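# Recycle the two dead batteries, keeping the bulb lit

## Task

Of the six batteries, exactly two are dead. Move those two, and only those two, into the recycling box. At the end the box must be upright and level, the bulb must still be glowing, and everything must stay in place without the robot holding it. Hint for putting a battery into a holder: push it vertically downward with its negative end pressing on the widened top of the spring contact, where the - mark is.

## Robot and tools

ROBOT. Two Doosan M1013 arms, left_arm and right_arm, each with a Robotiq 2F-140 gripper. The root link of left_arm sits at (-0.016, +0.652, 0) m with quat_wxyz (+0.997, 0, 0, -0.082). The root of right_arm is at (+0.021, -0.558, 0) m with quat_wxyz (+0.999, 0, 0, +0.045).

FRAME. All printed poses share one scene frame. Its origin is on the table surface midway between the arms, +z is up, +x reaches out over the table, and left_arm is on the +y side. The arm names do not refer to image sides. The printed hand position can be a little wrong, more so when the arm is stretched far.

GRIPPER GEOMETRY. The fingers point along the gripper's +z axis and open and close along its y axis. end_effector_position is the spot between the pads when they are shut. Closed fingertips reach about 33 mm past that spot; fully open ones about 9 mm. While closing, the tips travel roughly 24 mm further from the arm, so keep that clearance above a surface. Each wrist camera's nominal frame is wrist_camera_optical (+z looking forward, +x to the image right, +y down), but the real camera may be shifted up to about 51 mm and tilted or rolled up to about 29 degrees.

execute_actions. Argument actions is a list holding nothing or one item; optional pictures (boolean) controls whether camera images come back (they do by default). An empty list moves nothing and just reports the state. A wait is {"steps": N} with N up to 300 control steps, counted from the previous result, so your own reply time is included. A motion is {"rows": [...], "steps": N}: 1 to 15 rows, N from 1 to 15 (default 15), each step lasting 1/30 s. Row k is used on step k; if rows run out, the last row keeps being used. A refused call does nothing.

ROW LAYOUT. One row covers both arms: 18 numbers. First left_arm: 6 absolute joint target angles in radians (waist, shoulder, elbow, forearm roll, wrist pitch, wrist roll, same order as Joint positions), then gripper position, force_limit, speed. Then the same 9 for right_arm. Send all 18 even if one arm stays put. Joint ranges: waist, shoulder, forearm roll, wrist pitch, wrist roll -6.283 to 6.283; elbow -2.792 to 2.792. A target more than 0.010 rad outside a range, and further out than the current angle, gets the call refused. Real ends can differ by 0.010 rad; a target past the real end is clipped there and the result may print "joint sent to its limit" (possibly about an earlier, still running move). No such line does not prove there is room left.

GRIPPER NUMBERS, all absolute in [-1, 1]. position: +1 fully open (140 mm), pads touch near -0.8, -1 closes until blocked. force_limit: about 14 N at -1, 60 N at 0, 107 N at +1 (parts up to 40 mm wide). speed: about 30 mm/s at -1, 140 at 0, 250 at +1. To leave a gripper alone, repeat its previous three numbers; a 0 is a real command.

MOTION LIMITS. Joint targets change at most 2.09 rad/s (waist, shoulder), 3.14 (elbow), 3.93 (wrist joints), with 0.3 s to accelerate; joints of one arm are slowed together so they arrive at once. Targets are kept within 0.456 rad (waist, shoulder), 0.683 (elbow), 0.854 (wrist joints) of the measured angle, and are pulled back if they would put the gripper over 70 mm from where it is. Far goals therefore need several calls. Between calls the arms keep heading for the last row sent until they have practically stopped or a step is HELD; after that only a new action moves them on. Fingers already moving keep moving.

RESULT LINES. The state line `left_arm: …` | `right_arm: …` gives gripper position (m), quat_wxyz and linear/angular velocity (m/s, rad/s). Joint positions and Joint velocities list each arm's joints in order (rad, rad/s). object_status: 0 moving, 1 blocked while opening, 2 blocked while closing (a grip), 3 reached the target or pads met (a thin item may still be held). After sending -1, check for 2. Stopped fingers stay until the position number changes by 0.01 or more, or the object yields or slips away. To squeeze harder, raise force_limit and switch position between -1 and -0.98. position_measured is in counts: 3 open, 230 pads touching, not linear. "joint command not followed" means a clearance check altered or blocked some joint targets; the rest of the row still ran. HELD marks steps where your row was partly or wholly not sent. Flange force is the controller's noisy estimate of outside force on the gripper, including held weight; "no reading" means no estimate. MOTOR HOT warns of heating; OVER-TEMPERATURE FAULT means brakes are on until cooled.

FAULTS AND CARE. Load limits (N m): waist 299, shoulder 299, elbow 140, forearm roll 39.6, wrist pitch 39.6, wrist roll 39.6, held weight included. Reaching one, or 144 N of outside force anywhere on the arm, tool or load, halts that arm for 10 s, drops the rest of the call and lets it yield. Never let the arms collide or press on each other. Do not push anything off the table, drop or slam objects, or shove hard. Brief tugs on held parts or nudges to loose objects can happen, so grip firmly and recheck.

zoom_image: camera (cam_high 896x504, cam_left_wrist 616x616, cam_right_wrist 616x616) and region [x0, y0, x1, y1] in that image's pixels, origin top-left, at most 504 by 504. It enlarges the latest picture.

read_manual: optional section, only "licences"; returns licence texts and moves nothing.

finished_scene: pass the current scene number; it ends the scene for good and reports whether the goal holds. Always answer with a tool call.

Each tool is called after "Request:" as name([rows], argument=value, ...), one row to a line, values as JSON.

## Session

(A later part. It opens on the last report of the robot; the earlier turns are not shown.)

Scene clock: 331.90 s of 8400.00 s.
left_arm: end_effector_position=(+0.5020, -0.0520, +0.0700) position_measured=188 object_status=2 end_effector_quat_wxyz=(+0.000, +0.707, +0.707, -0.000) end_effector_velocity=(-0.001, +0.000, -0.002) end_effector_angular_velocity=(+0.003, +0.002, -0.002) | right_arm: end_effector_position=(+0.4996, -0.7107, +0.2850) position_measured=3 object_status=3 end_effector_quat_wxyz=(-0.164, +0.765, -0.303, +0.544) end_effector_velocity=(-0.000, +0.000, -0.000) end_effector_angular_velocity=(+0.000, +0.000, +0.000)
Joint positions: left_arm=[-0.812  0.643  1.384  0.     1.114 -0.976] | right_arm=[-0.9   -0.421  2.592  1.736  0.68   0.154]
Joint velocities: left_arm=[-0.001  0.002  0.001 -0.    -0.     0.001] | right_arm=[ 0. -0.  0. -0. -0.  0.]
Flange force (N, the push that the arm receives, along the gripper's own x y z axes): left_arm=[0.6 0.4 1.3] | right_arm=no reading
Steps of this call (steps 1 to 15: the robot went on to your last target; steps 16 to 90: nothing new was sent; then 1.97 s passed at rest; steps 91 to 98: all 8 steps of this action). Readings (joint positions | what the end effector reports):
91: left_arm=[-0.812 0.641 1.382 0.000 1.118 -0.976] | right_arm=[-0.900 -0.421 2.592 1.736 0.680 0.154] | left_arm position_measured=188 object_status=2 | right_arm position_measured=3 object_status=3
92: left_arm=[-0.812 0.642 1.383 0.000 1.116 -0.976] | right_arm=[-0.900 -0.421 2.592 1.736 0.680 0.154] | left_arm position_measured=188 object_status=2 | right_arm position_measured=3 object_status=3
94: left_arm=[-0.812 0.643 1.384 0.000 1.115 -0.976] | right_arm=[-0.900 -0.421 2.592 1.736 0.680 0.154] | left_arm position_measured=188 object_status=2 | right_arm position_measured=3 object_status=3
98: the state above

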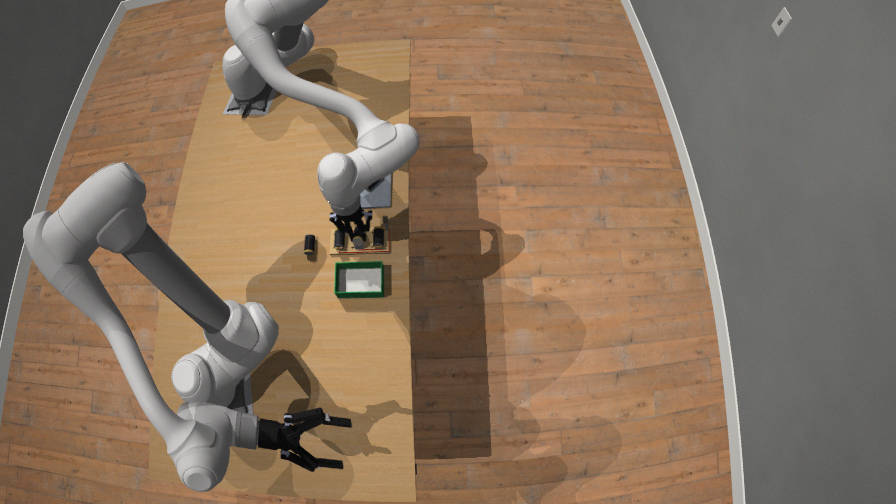

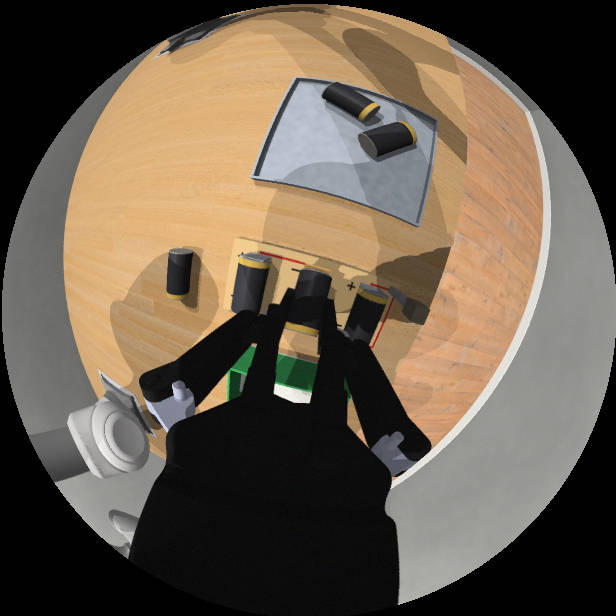

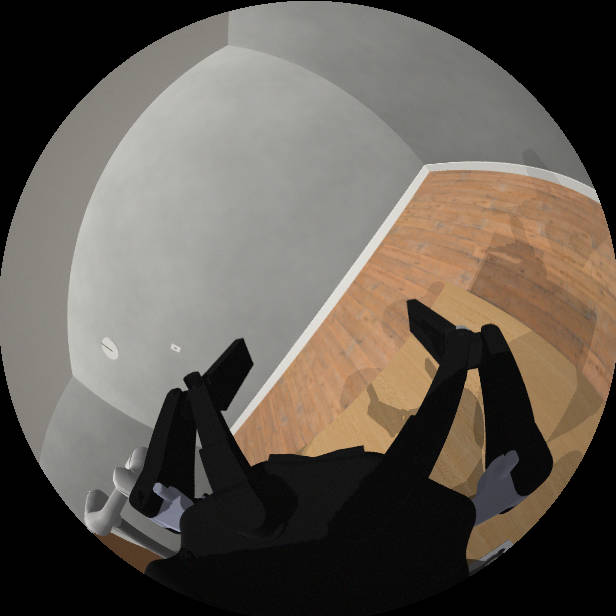

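Request:
execute_actions([
  {"rows":[[-0.812,0.641,1.382,0,1.118,-0.976,-1,0.5,0,-0.9,-0.421,2.592,1.736,0.68,0.154,1,0,0],[-0.812,0.641,1.382,0,1.118,-0.976,-1,0.5,0,-0.9,-0.421,2.592,1.736,0.68,0.154,1,0,0],[-0.815,0.646,1.373,0,1.123,-0.979,-1,0.5,0,-0.9,-0.421,2.592,1.736,0.68,0.154,1,0,0],[-0.815,0.646,1.373,0,1.123,-0.979,-1,0.5,0,-0.9,-0.421,2.592,1.736,0.68,0.154,1,0,0],[-0.815,0.646,1.373,0,1.123,-0.979,-1,0.5,0,-0.9,-0.421,2.592,1.736,0.68,0.154,1,0,0],[-0.815,0.646,1.373,0,1.123,-0.979,-1,0.5,0,-0.9,-0.421,2.592,1.736,0.68,0.154,1,0,0],[-0.815,0.648,1.375,0,1.119,-0.979,-1,0.5,0,-0.9,-0.421,2.592,1.736,0.68,0.154,1,0,0],[-0.815,0.648,1.375,0,1.119,-0.979,-1,0.5,0,-0.9,-0.421,2.592,1.736,0.68,0.154,1,0,0],[-0.815,0.6495,1.3765,0,1.116,-0.979,-1,0.5,0,-0.9,-0.421,2.592,1.736,0.68,0.154,1,0,0],[-0.815,0.6495,1.3765,0,1.116,-0.979,-1,0.5,0,-0.9,-0.421,2.592,1.736,0.68,0.154,1,0,0],[-0.815,0.651,1.378,0,1.113,-0.979,-1,0.5,0,-0.9,-0.421,2.592,1.736,0.68,0.154,1,0,0]]},
])

Request:
zoom_image(camera="cam_left_wrist", region=[220,220,420,420])

Request:
zoom_image(camera="cam_high", region=[320,200,400,270])

Scene clock: 354.13 s of 8400.00 s.
left_arm: end_effector_position=(+0.5018, -0.0562, +0.0671) position_measured=188 object_status=2 end_effector_quat_wxyz=(+0.000, +0.707, +0.707, -0.000) end_effector_velocity=(+0.001, +0.001, -0.006) end_effector_angular_velocity=(-0.001, -0.001, +0.001) | right_arm: end_effector_position=(+0.4996, -0.7107, +0.2850) position_measured=3 object_status=3 end_effector_quat_wxyz=(-0.164, +0.765, -0.303, +0.544) end_effector_velocity=(-0.001, +0.001, -0.001) end_effector_angular_velocity=(+0.002, +0.001, +0.000)
Joint positions: left_arm=[-0.815  0.65   1.377  0.     1.114 -0.979] | right_arm=[-0.9   -0.421  2.592  1.736  0.68   0.154]
Joint velocities: left_arm=[ 0.001  0.004  0.006 -0.    -0.011 -0.   ] | right_arm=[-0.    -0.     0.002 -0.     0.     0.   ]
Flange force (N, the push that the arm receives, along the gripper's own x y z axes): left_arm=[11.7 -5.2 -68.2] | right_arm=no reading
Steps of this call (steps 1 to 15: the robot went on to your last target; steps 16 to 90: nothing new was sent; then 18.73 s passed at rest; steps 91 to 105: all 15 steps of this action). Readings (joint positions | what the end effector reports):
91: left_arm=[-0.812 0.643 1.384 0.000 1.114 -0.976] | right_arm=[-0.900 -0.421 2.592 1.736 0.680 0.154] | left_arm position_measured=188 object_status=2 | right_arm position_measured=3 object_status=3
92: left_arm=[-0.812 0.642 1.384 0.000 1.115 -0.976] | right_arm=[-0.900 -0.421 2.592 1.736 0.680 0.154] | left_arm position_measured=188 object_status=2 | right_arm position_measured=3 object_status=3
94: left_arm=[-0.813 0.643 1.379 0.000 1.119 -0.976] | right_arm=[-0.900 -0.421 2.592 1.736 0.680 0.154] | left_arm position_measured=188 object_status=2 | right_arm position_measured=3 object_status=3
98: left_arm=[-0.815 0.646 1.374 0.000 1.122 -0.979] | right_arm=[-0.900 -0.421 2.592 1.736 0.680 0.154] | left_arm position_measured=188 object_status=2 | right_arm position_measured=3 object_status=3
105: the state above

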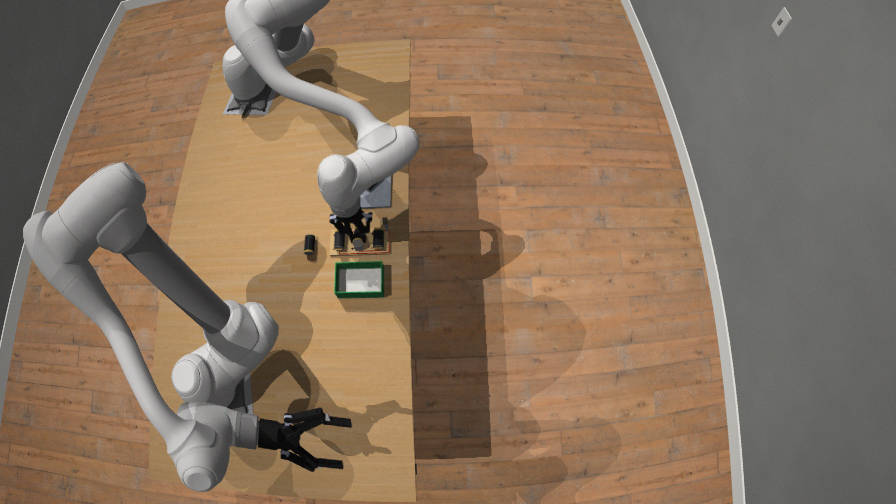

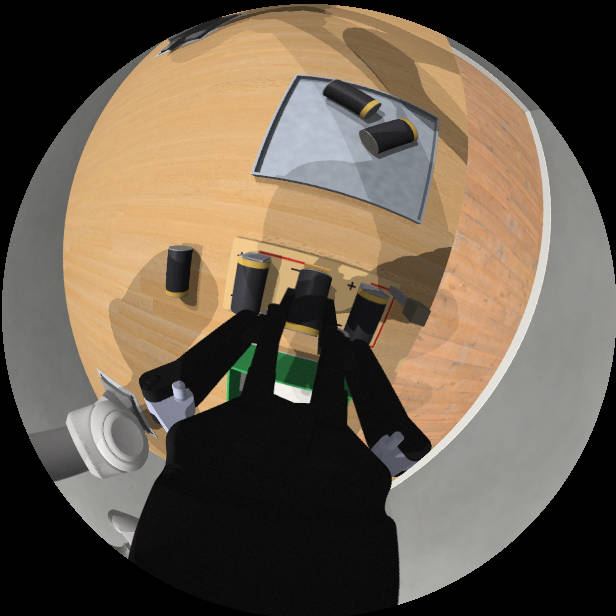

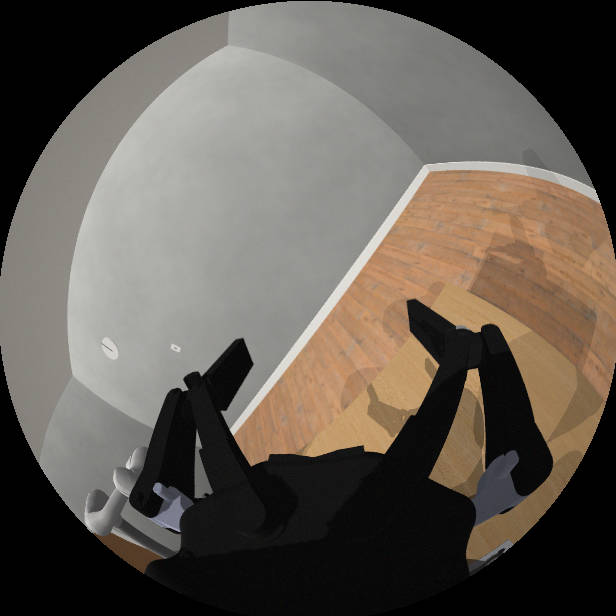

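Region (220, 220, 420, 420) of cam_left_wrist's 616x616 image, scaled by 2.520, with more detail than that image has.

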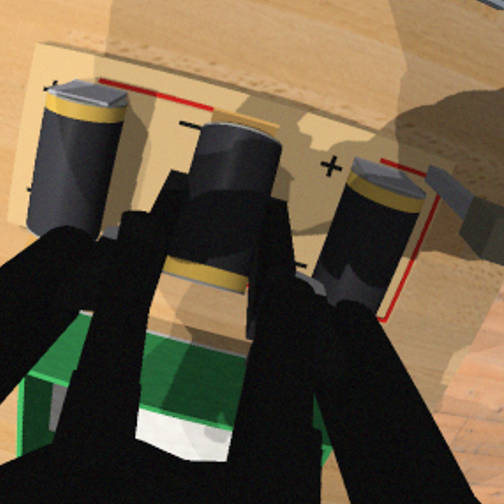

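Region (320, 200, 400, 270) of cam_high's 896x504 image, scaled by 6.300, with more detail than that image has; it fills the top 441 rows of this view, and the rest is white.

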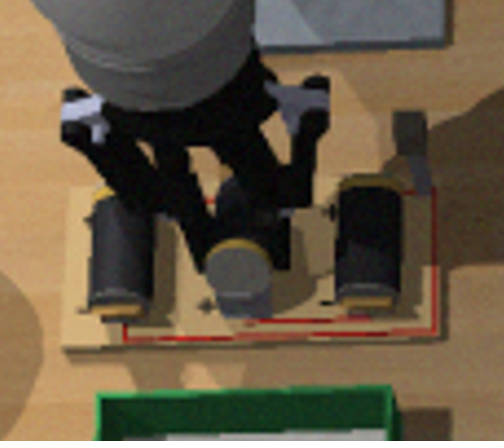

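Request:
execute_actions([
  {"rows":[[-0.815,0.648,1.375,0,1.119,-0.979,-1,0.5,0,-0.9,-0.421,2.592,1.736,0.68,0.154,1,0,0],[-0.815,0.648,1.375,0,1.119,-0.979,-1,0.5,0,-0.9,-0.421,2.592,1.736,0.68,0.154,1,0,0],[-0.815,0.648,1.375,0,1.119,-0.979,-0.23,0,0,-0.9,-0.421,2.592,1.736,0.68,0.154,1,0,0],[-0.815,0.648,1.375,0,1.119,-0.979,-0.23,0,0,-0.9,-0.421,2.592,1.736,0.68,0.154,1,0,0],[-0.815,0.648,1.375,0,1.119,-0.979,-0.23,0,0,-0.9,-0.421,2.592,1.736,0.68,0.154,1,0,0],[-0.815,0.648,1.375,0,1.119,-0.979,-0.23,0,0,-0.9,-0.421,2.592,1.736,0.68,0.154,1,0,0],[-0.815,0.648,1.375,0,1.119,-0.979,-0.23,0,0,-0.9,-0.421,2.592,1.736,0.68,0.154,1,0,0],[-0.815,0.648,1.375,0,1.119,-0.979,-0.23,0,0,-0.9,-0.421,2.592,1.736,0.68,0.154,1,0,0],[-0.815,0.608,1.335,0,1.198,-0.979,-0.23,0,0,-0.9,-0.421,2.592,1.736,0.68,0.154,1,0,0]]},
], pictures=false)

Request:
execute_actions([
  {"steps":5},
])

Request:
zoom_image(camera="cam_left_wrist", region=[220,200,420,400])

Request:
zoom_image(camera="cam_high", region=[320,200,400,270])

Scene clock: 368.50 s of 8400.00 s.
left_arm: end_effector_position=(+0.5006, -0.0548, +0.1235) position_measured=158 object_status=0 end_effector_quat_wxyz=(+0.000, +0.707, +0.707, -0.000) end_effector_velocity=(-0.004, +0.008, +0.021) end_effector_angular_velocity=(+0.020, +0.014, -0.000) | right_arm: end_effector_position=(+0.4996, -0.7107, +0.2850) position_measured=3 object_status=3 end_effector_quat_wxyz=(-0.164, +0.765, -0.303, +0.544) end_effector_velocity=(-0.000, -0.000, +0.000) end_effector_angular_velocity=(+0.001, +0.000, -0.001)
Joint positions: left_arm=[-0.815  0.609  1.337 -0.     1.195 -0.979] | right_arm=[-0.9   -0.421  2.592  1.736  0.68   0.154]
Joint velocities: left_arm=[ 0.001 -0.014 -0.016  0.     0.055  0.001] | right_arm=[-0.001 -0.    -0.    -0.    -0.     0.001]
Flange force (N, the push that the arm receives, along the gripper's own x y z axes): left_arm=[2.6 -0.9 4.9] | right_arm=no reading
Steps of this call (steps 1 to 15: the robot went on to your last target; steps 16 to 90: nothing new was sent; then 10.87 s passed at rest; steps 91 to 105: all 15 steps of this action). Readings (joint positions | what the end effector reports):
91: left_arm=[-0.815 0.651 1.378 0.000 1.113 -0.979] | right_arm=[-0.900 -0.421 2.592 1.736 0.680 0.154] | left_arm position_measured=188 object_status=2 | right_arm position_measured=3 object_status=3
92: left_arm=[-0.815 0.650 1.377 -0.000 1.114 -0.979] | right_arm=[-0.900 -0.421 2.592 1.736 0.680 0.154] | left_arm position_measured=188 object_status=2 | right_arm position_measured=3 object_status=3
94: left_arm=[-0.815 0.650 1.376 -0.000 1.117 -0.979] | right_arm=[-0.900 -0.421 2.592 1.736 0.680 0.154] | left_arm position_measured=188 object_status=0 | right_arm position_measured=3 object_status=3
98: left_arm=[-0.815 0.649 1.375 -0.000 1.119 -0.979] | right_arm=[-0.900 -0.421 2.592 1.736 0.680 0.154] | left_arm position_measured=158 object_status=0 | right_arm position_measured=3 object_status=3
105: the state above

Scene clock: 368.67 s of 8400.00 s.
left_arm: end_effector_position=(+0.5005, -0.0546, +0.1253) position_measured=158 object_status=3 end_effector_quat_wxyz=(+0.000, +0.707, +0.707, -0.000) end_effector_velocity=(+0.000, -0.000, +0.003) end_effector_angular_velocity=(-0.001, -0.001, -0.002) | right_arm: end_effector_position=(+0.4996, -0.7107, +0.2850) position_measured=3 object_status=3 end_effector_quat_wxyz=(-0.164, +0.765, -0.303, +0.544) end_effector_velocity=(-0.001, +0.000, -0.001) end_effector_angular_velocity=(+0.001, +0.001, -0.001)
Joint positions: left_arm=[-0.815  0.608  1.335 -0.     1.198 -0.979] | right_arm=[-0.9   -0.421  2.592  1.736  0.68   0.154]
Joint velocities: left_arm=[-0.    -0.002 -0.003  0.     0.003  0.002] | right_arm=[-0.001 -0.     0.002  0.     0.    -0.001]
Flange force (N, the push that the arm receives, along the gripper's own x y z axes): left_arm=[0.2 2.6 1.1] | right_arm=no reading
Steps of this call (steps 1 to 5: the robot went on to your last target). Readings (joint positions | what the end effector reports):
1: left_arm=[-0.815 0.609 1.336 -0.000 1.196 -0.979] | right_arm=[-0.900 -0.421 2.592 1.736 0.680 0.154] | left_arm position_measured=158 object_status=3 | right_arm position_measured=3 object_status=3
2: left_arm=[-0.815 0.609 1.336 -0.000 1.197 -0.979] | right_arm=[-0.900 -0.421 2.592 1.736 0.680 0.154] | left_arm position_measured=158 object_status=3 | right_arm position_measured=3 object_status=3
4: left_arm=[-0.815 0.608 1.335 -0.000 1.198 -0.979] | right_arm=[-0.900 -0.421 2.592 1.736 0.680 0.154] | left_arm position_measured=158 object_status=3 | right_arm position_measured=3 object_status=3
5: the state above

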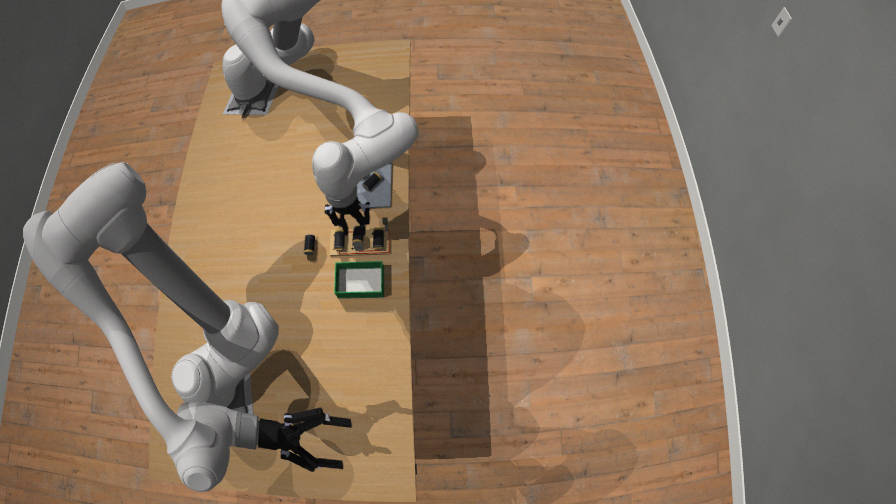

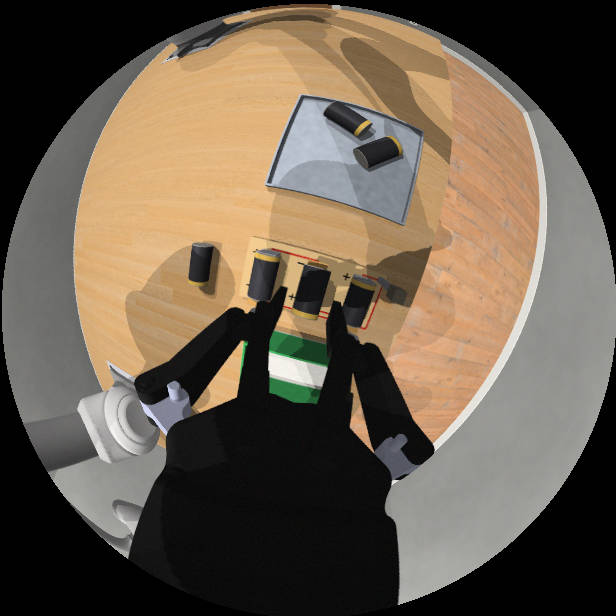

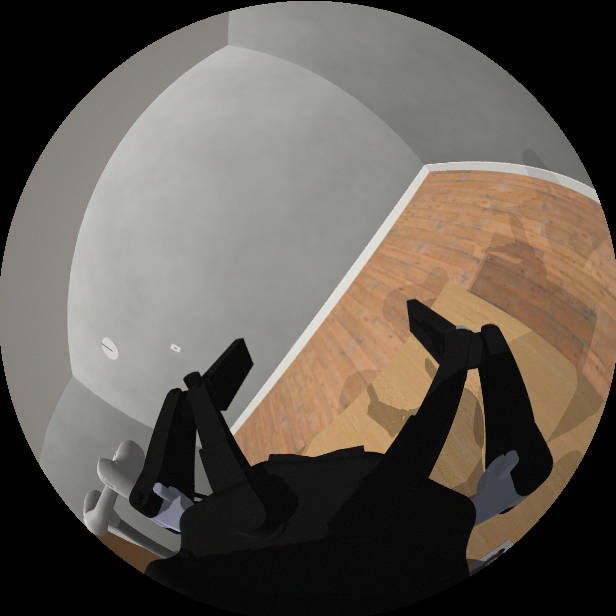

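Region (220, 200, 420, 400) of cam_left_wrist's 616x616 image, scaled by 2.520, with more detail than that image has.

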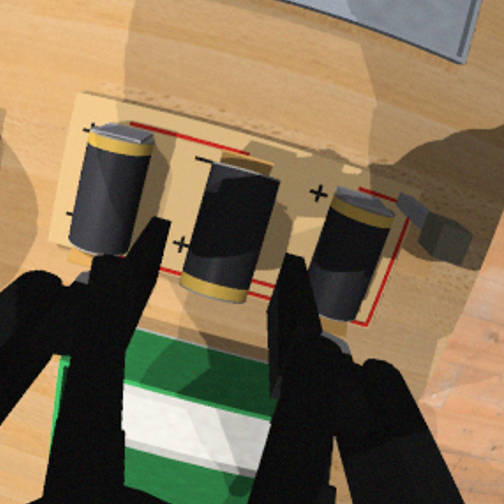

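Region (320, 200, 400, 270) of cam_high's 896x504 image, scaled by 6.300, with more detail than that image has; it fills the top 441 rows of this view, and the rest is white.

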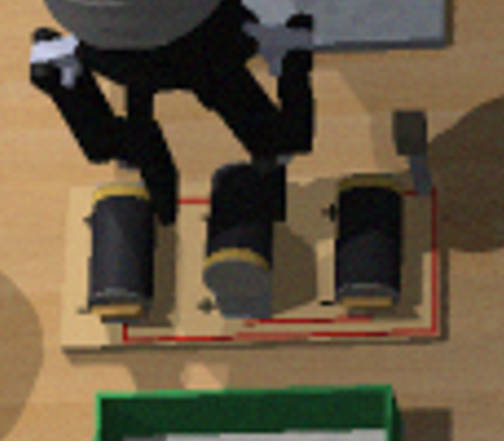

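Request:
execute_actions([
  {"rows":[[-0.815,0.608,1.335,0,1.198,-0.979,-1,0,0.5,-0.9,-0.421,2.592,1.736,0.68,0.154,1,0,0],[-0.815,0.608,1.335,0,1.198,-0.979,-1,0,0.5,-0.9,-0.421,2.592,1.736,0.68,0.154,1,0,0],[-0.815,0.608,1.335,0,1.198,-0.979,-1,0,0.5,-0.9,-0.421,2.592,1.736,0.68,0.154,1,0,0],[-0.815,0.608,1.335,0,1.198,-0.979,-1,0,0.5,-0.9,-0.421,2.592,1.736,0.68,0.154,1,0,0],[-0.815,0.608,1.335,0,1.198,-0.979,-1,0,0.5,-0.9,-0.421,2.592,1.736,0.68,0.154,1,0,0],[-0.815,0.608,1.335,0,1.198,-0.979,-1,0,0.5,-0.9,-0.421,2.592,1.736,0.68,0.154,1,0,0],[-0.815,0.608,1.335,0,1.198,-0.979,-1,0,0.5,-0.9,-0.421,2.592,1.736,0.68,0.154,1,0,0],[-0.815,0.608,1.335,0,1.198,-0.979,-1,0,0.5,-0.9,-0.421,2.592,1.736,0.68,0.154,1,0,0],[-0.815,0.626,1.353,0,1.163,-0.979,-1,0,0.5,-0.9,-0.421,2.592,1.736,0.68,0.154,1,0,0]]},
])

Scene clock: 377.13 s of 8400.00 s.
left_arm: end_effector_position=(+0.5013, -0.0555, +0.1016) position_measured=233 object_status=3 end_effector_quat_wxyz=(-0.000, +0.707, +0.707, +0.000) end_effector_velocity=(+0.001, -0.001, -0.011) end_effector_angular_velocity=(-0.005, -0.002, +0.001) | right_arm: end_effector_position=(+0.4996, -0.7107, +0.2850) position_measured=3 object_status=3 end_effector_quat_wxyz=(-0.164, +0.765, -0.303, +0.544) end_effector_velocity=(-0.000, +0.000, -0.000) end_effector_angular_velocity=(-0.000, +0.000, +0.000)
Joint positions: left_arm=[-0.815  0.625  1.352  0.     1.164 -0.979] | right_arm=[-0.9   -0.421  2.592  1.736  0.68   0.154]
Joint velocities: left_arm=[ 0.001  0.007  0.009 -0.002 -0.022  0.   ] | right_arm=[ 0. -0.  0.  0. -0. -0.]
Flange force (N, the push that the arm receives, along the gripper's own x y z axes): left_arm=[2.6 5.9 -4.4] | right_arm=no reading
Steps of this call (steps 1 to 15: the robot went on to your last target; steps 16 to 90: nothing new was sent; then 4.97 s passed at rest; steps 91 to 105: all 15 steps of this action). Readings (joint positions | what the end effector reports):
91: left_arm=[-0.815 0.608 1.335 0.000 1.198 -0.979] | right_arm=[-0.900 -0.421 2.592 1.736 0.680 0.154] | left_arm position_measured=158 object_status=0 | right_arm position_measured=3 object_status=3
92: left_arm=[-0.815 0.608 1.335 0.000 1.198 -0.979] | right_arm=[-0.900 -0.421 2.592 1.736 0.680 0.154] | left_arm position_measured=165 object_status=0 | right_arm position_measured=3 object_status=3
94: left_arm=[-0.815 0.608 1.335 0.000 1.198 -0.979] | right_arm=[-0.900 -0.421 2.592 1.736 0.680 0.154] | left_arm position_measured=186 object_status=0 | right_arm position_measured=3 object_status=3
98: left_arm=[-0.815 0.608 1.335 0.000 1.198 -0.979] | right_arm=[-0.900 -0.421 2.592 1.736 0.680 0.154] | left_arm position_measured=228 object_status=0 | right_arm position_measured=3 object_status=3
105: the state above

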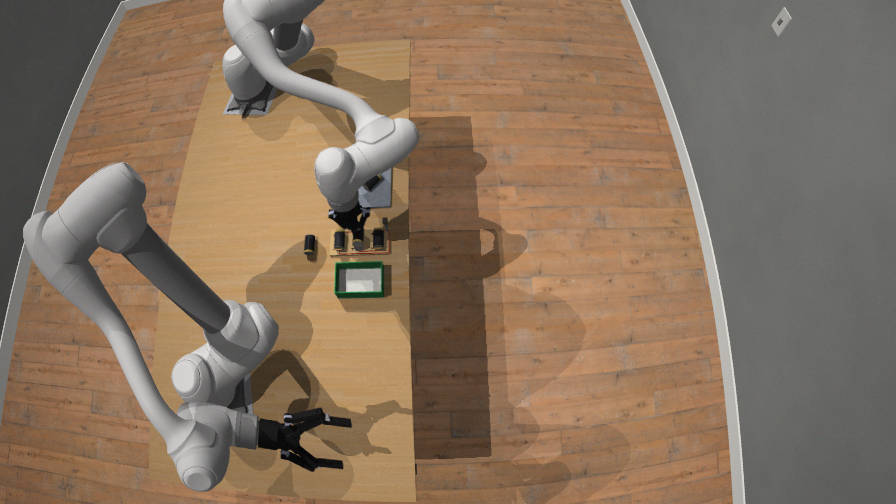

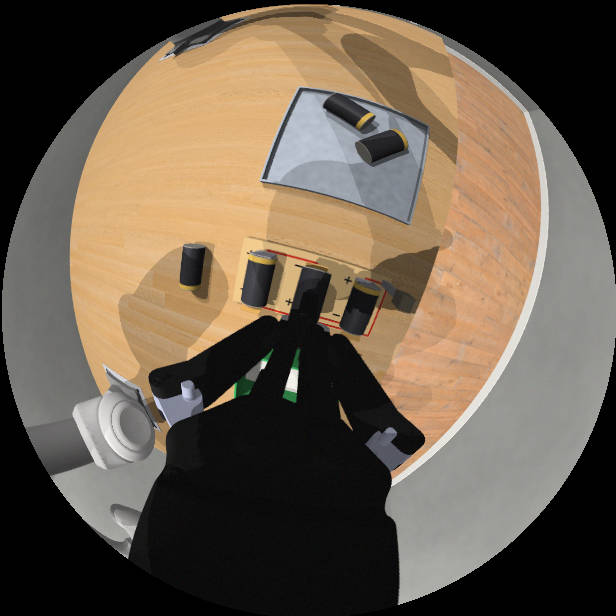

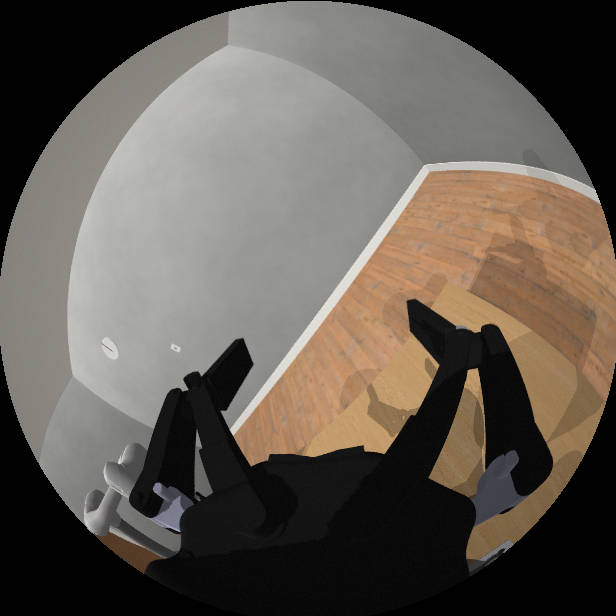

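Descend to .092.

Request:
execute_actions([
  {"rows":[[-0.815,0.629,1.356,0,1.157,-0.979,-1,0,0.5,-0.9,-0.421,2.592,1.736,0.68,0.154,1,0,0],[-0.815,0.629,1.356,0,1.157,-0.979,-1,0,0.5,-0.9,-0.421,2.592,1.736,0.68,0.154,1,0,0],[-0.815,0.629,1.356,0,1.157,-0.979,-1,0,0.5,-0.9,-0.421,2.592,1.736,0.68,0.154,1,0,0],[-0.815,0.632,1.359,0,1.151,-0.979,-1,0,0.5,-0.9,-0.421,2.592,1.736,0.68,0.154,1,0,0]],"steps":10},
])

Request:
zoom_image(camera="cam_high", region=[320,200,400,270])

Scene clock: 382.43 s of 8400.00 s.
left_arm: end_effector_position=(+0.5015, -0.0560, +0.0932) position_measured=233 object_status=3 end_effector_quat_wxyz=(+0.000, +0.707, +0.707, -0.000) end_effector_velocity=(-0.001, +0.000, -0.005) end_effector_angular_velocity=(+0.002, +0.001, -0.001) | right_arm: end_effector_position=(+0.4996, -0.7107, +0.2850) position_measured=3 object_status=3 end_effector_quat_wxyz=(-0.164, +0.765, -0.303, +0.544) end_effector_velocity=(-0.000, -0.000, -0.001) end_effector_angular_velocity=(+0.001, +0.001, -0.001)
Joint positions: left_arm=[-0.815  0.631  1.358 -0.     1.151 -0.979] | right_arm=[-0.9   -0.421  2.592  1.736  0.68   0.154]
Joint velocities: left_arm=[-0.001  0.003  0.004 -0.    -0.005  0.   ] | right_arm=[-0.001  0.     0.001  0.    -0.    -0.   ]
Flange force (N, the push that the arm receives, along the gripper's own x y z axes): left_arm=[13.4 3.3 -96.5] | right_arm=no reading
Steps of this call (steps 1 to 15: the robot went on to your last target; steps 16 to 90: nothing new was sent; then 1.97 s passed at rest; steps 91 to 100: all 10 steps of this action). Readings (joint positions | what the end effector reports):
91: left_arm=[-0.815 0.626 1.353 -0.000 1.163 -0.979] | right_arm=[-0.900 -0.421 2.592 1.736 0.680 0.154] | left_arm position_measured=233 object_status=3 | right_arm position_measured=3 object_status=3
92: left_arm=[-0.815 0.627 1.354 -0.000 1.161 -0.979] | right_arm=[-0.900 -0.421 2.592 1.736 0.680 0.154] | left_arm position_measured=233 object_status=3 | right_arm position_measured=3 object_status=3
94: left_arm=[-0.815 0.629 1.356 -0.000 1.158 -0.979] | right_arm=[-0.900 -0.421 2.592 1.736 0.680 0.154] | left_arm position_measured=233 object_status=3 | right_arm position_measured=3 object_status=3
98: left_arm=[-0.815 0.631 1.358 -0.000 1.152 -0.979] | right_arm=[-0.900 -0.421 2.592 1.736 0.680 0.154] | left_arm position_measured=233 object_status=3 | right_arm position_measured=3 object_status=3
100: the state above

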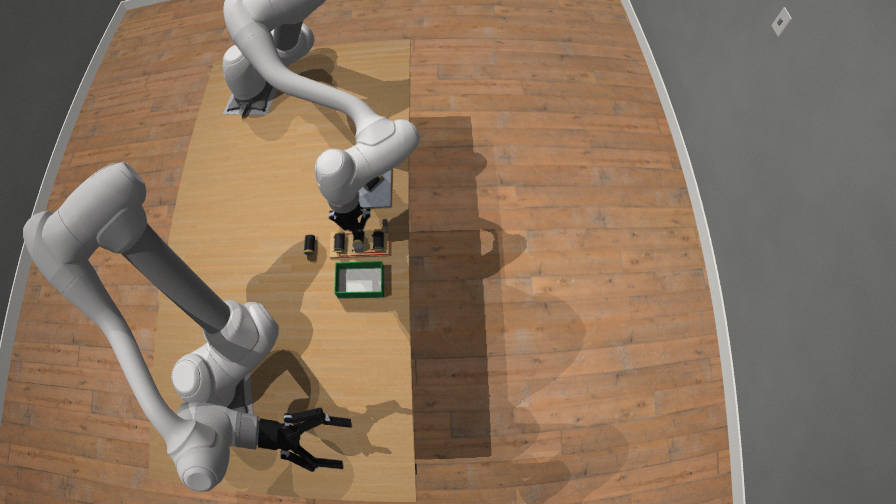

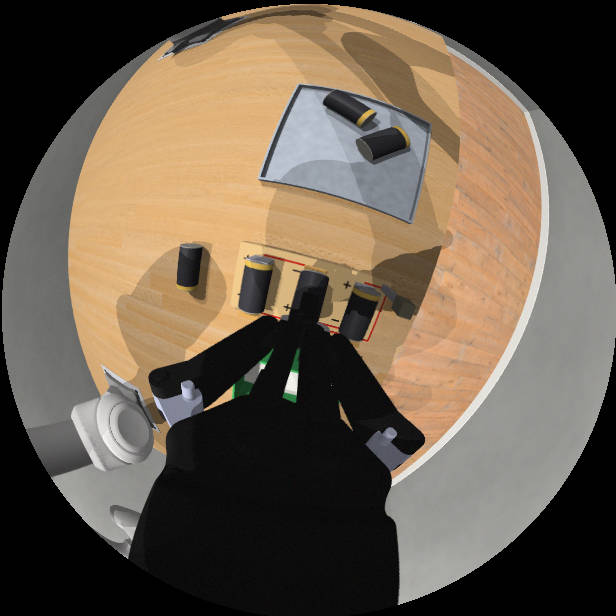

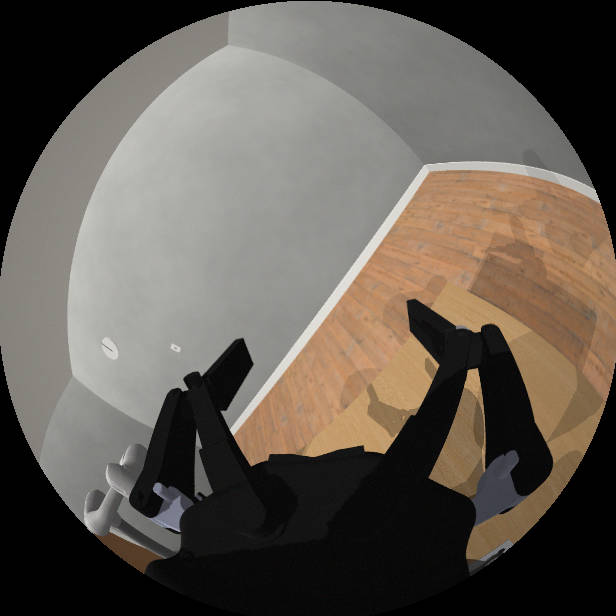

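Region (320, 200, 400, 270) of cam_high's 896x504 image, scaled by 6.300, with more detail than that image has; it fills the top 441 rows of this view, and the rest is white.

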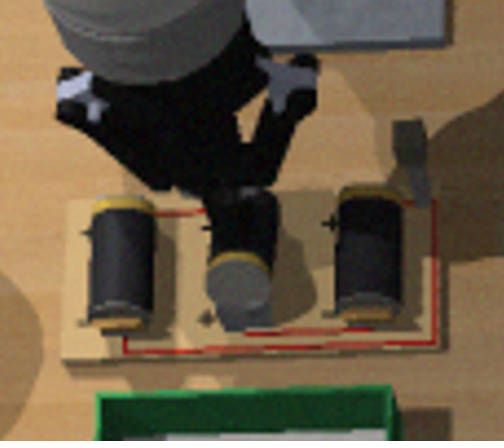

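Request:
execute_actions([
  {"rows":[[-0.815,0.608,1.335,0,1.198,-0.979,-1,0,0.5,-0.9,-0.421,2.592,1.736,0.68,0.154,1,0,0],[-0.815,0.608,1.335,0,1.198,-0.979,-1,0,0.5,-0.9,-0.421,2.592,1.736,0.68,0.154,1,0,0],[-0.815,0.608,1.335,0,1.198,-0.979,-1,0,0.5,-0.9,-0.421,2.592,1.736,0.68,0.154,1,0,0],[-0.815,0.608,1.335,0,1.198,-0.979,-1,0,0.5,-0.9,-0.421,2.592,1.736,0.68,0.154,1,0,0],[-0.815,0.608,1.335,0,1.198,-0.979,-1,0,0.5,-0.9,-0.421,2.592,1.736,0.68,0.154,1,0,0],[-0.818,0.611,1.327,0,1.203,-0.982,-0.23,0,0,-0.9,-0.421,2.592,1.736,0.68,0.154,1,0,0]]},
])

Request:
zoom_image(camera="cam_left_wrist", region=[220,200,420,400])

Request:
zoom_image(camera="cam_high", region=[320,200,400,270])

Scene clock: 395.50 s of 8400.00 s.
left_arm: end_effector_position=(+0.5000, -0.0582, +0.1269) position_measured=167 object_status=0 end_effector_quat_wxyz=(+0.000, +0.707, +0.707, -0.000) end_effector_velocity=(-0.001, -0.001, +0.001) end_effector_angular_velocity=(-0.000, -0.000, +0.000) | right_arm: end_effector_position=(+0.4996, -0.7107, +0.2850) position_measured=3 object_status=3 end_effector_quat_wxyz=(-0.164, +0.765, -0.303, +0.544) end_effector_velocity=(+0.000, -0.000, +0.001) end_effector_angular_velocity=(-0.001, -0.001, +0.001)
Joint positions: left_arm=[-0.818  0.611  1.327  0.     1.203 -0.982] | right_arm=[-0.9   -0.421  2.592  1.736  0.68   0.154]
Joint velocities: left_arm=[-0.001 -0.    -0.002 -0.     0.001 -0.001] | right_arm=[ 0.001  0.    -0.001  0.    -0.    -0.   ]
Flange force (N, the push that the arm receives, along the gripper's own x y z axes): left_arm=[-4.8 3.9 2.6] | right_arm=no reading
Steps of this call (steps 1 to 15: the robot went on to your last target; steps 16 to 90: nothing new was sent; then 9.57 s passed at rest; steps 91 to 105: all 15 steps of this action). Readings (joint positions | what the end effector reports):
91: left_arm=[-0.815 0.632 1.359 -0.000 1.152 -0.979] | right_arm=[-0.900 -0.421 2.592 1.736 0.680 0.154] | left_arm position_measured=233 object_status=3 | right_arm position_measured=3 object_status=3
92: left_arm=[-0.815 0.628 1.355 -0.000 1.162 -0.979] | right_arm=[-0.900 -0.421 2.592 1.736 0.680 0.154] | left_arm position_measured=233 object_status=3 | right_arm position_measured=3 object_status=3
94: left_arm=[-0.815 0.615 1.341 0.000 1.187 -0.979] | right_arm=[-0.900 -0.421 2.592 1.736 0.680 0.154] | left_arm position_measured=233 object_status=3 | right_arm position_measured=3 object_status=3
98: left_arm=[-0.817 0.611 1.331 0.000 1.200 -0.980] | right_arm=[-0.900 -0.421 2.592 1.736 0.680 0.154] | left_arm position_measured=220 object_status=0 | right_arm position_measured=3 object_status=3
105: the state above

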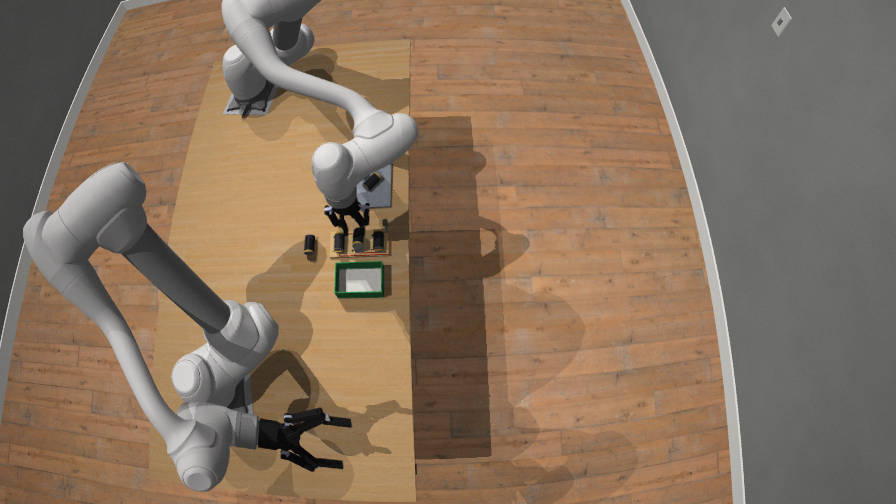

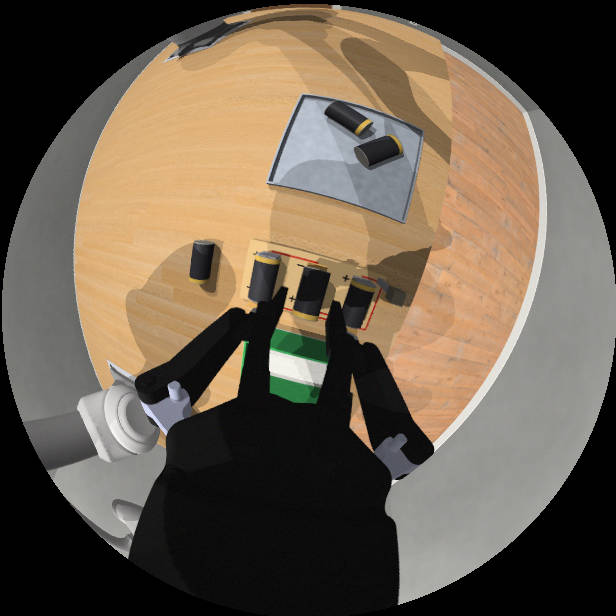

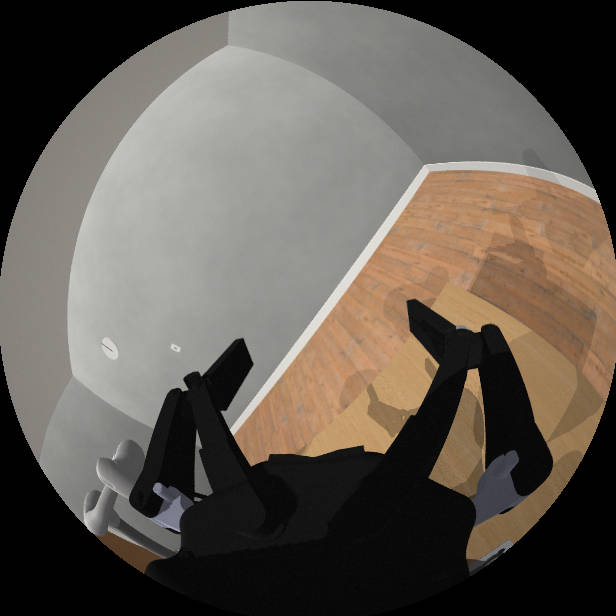

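Region (220, 200, 420, 400) of cam_left_wrist's 616x616 image, scaled by 2.520, with more detail than that image has.

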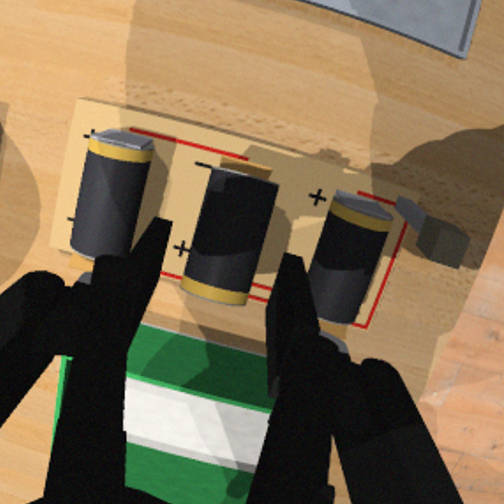

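Region (320, 200, 400, 270) of cam_high's 896x504 image, scaled by 6.300, with more detail than that image has; it fills the top 441 rows of this view, and the rest is white.

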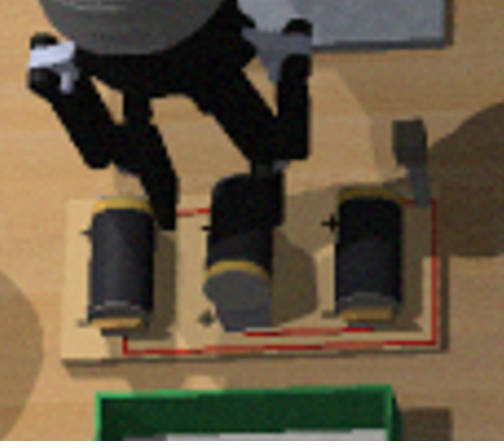

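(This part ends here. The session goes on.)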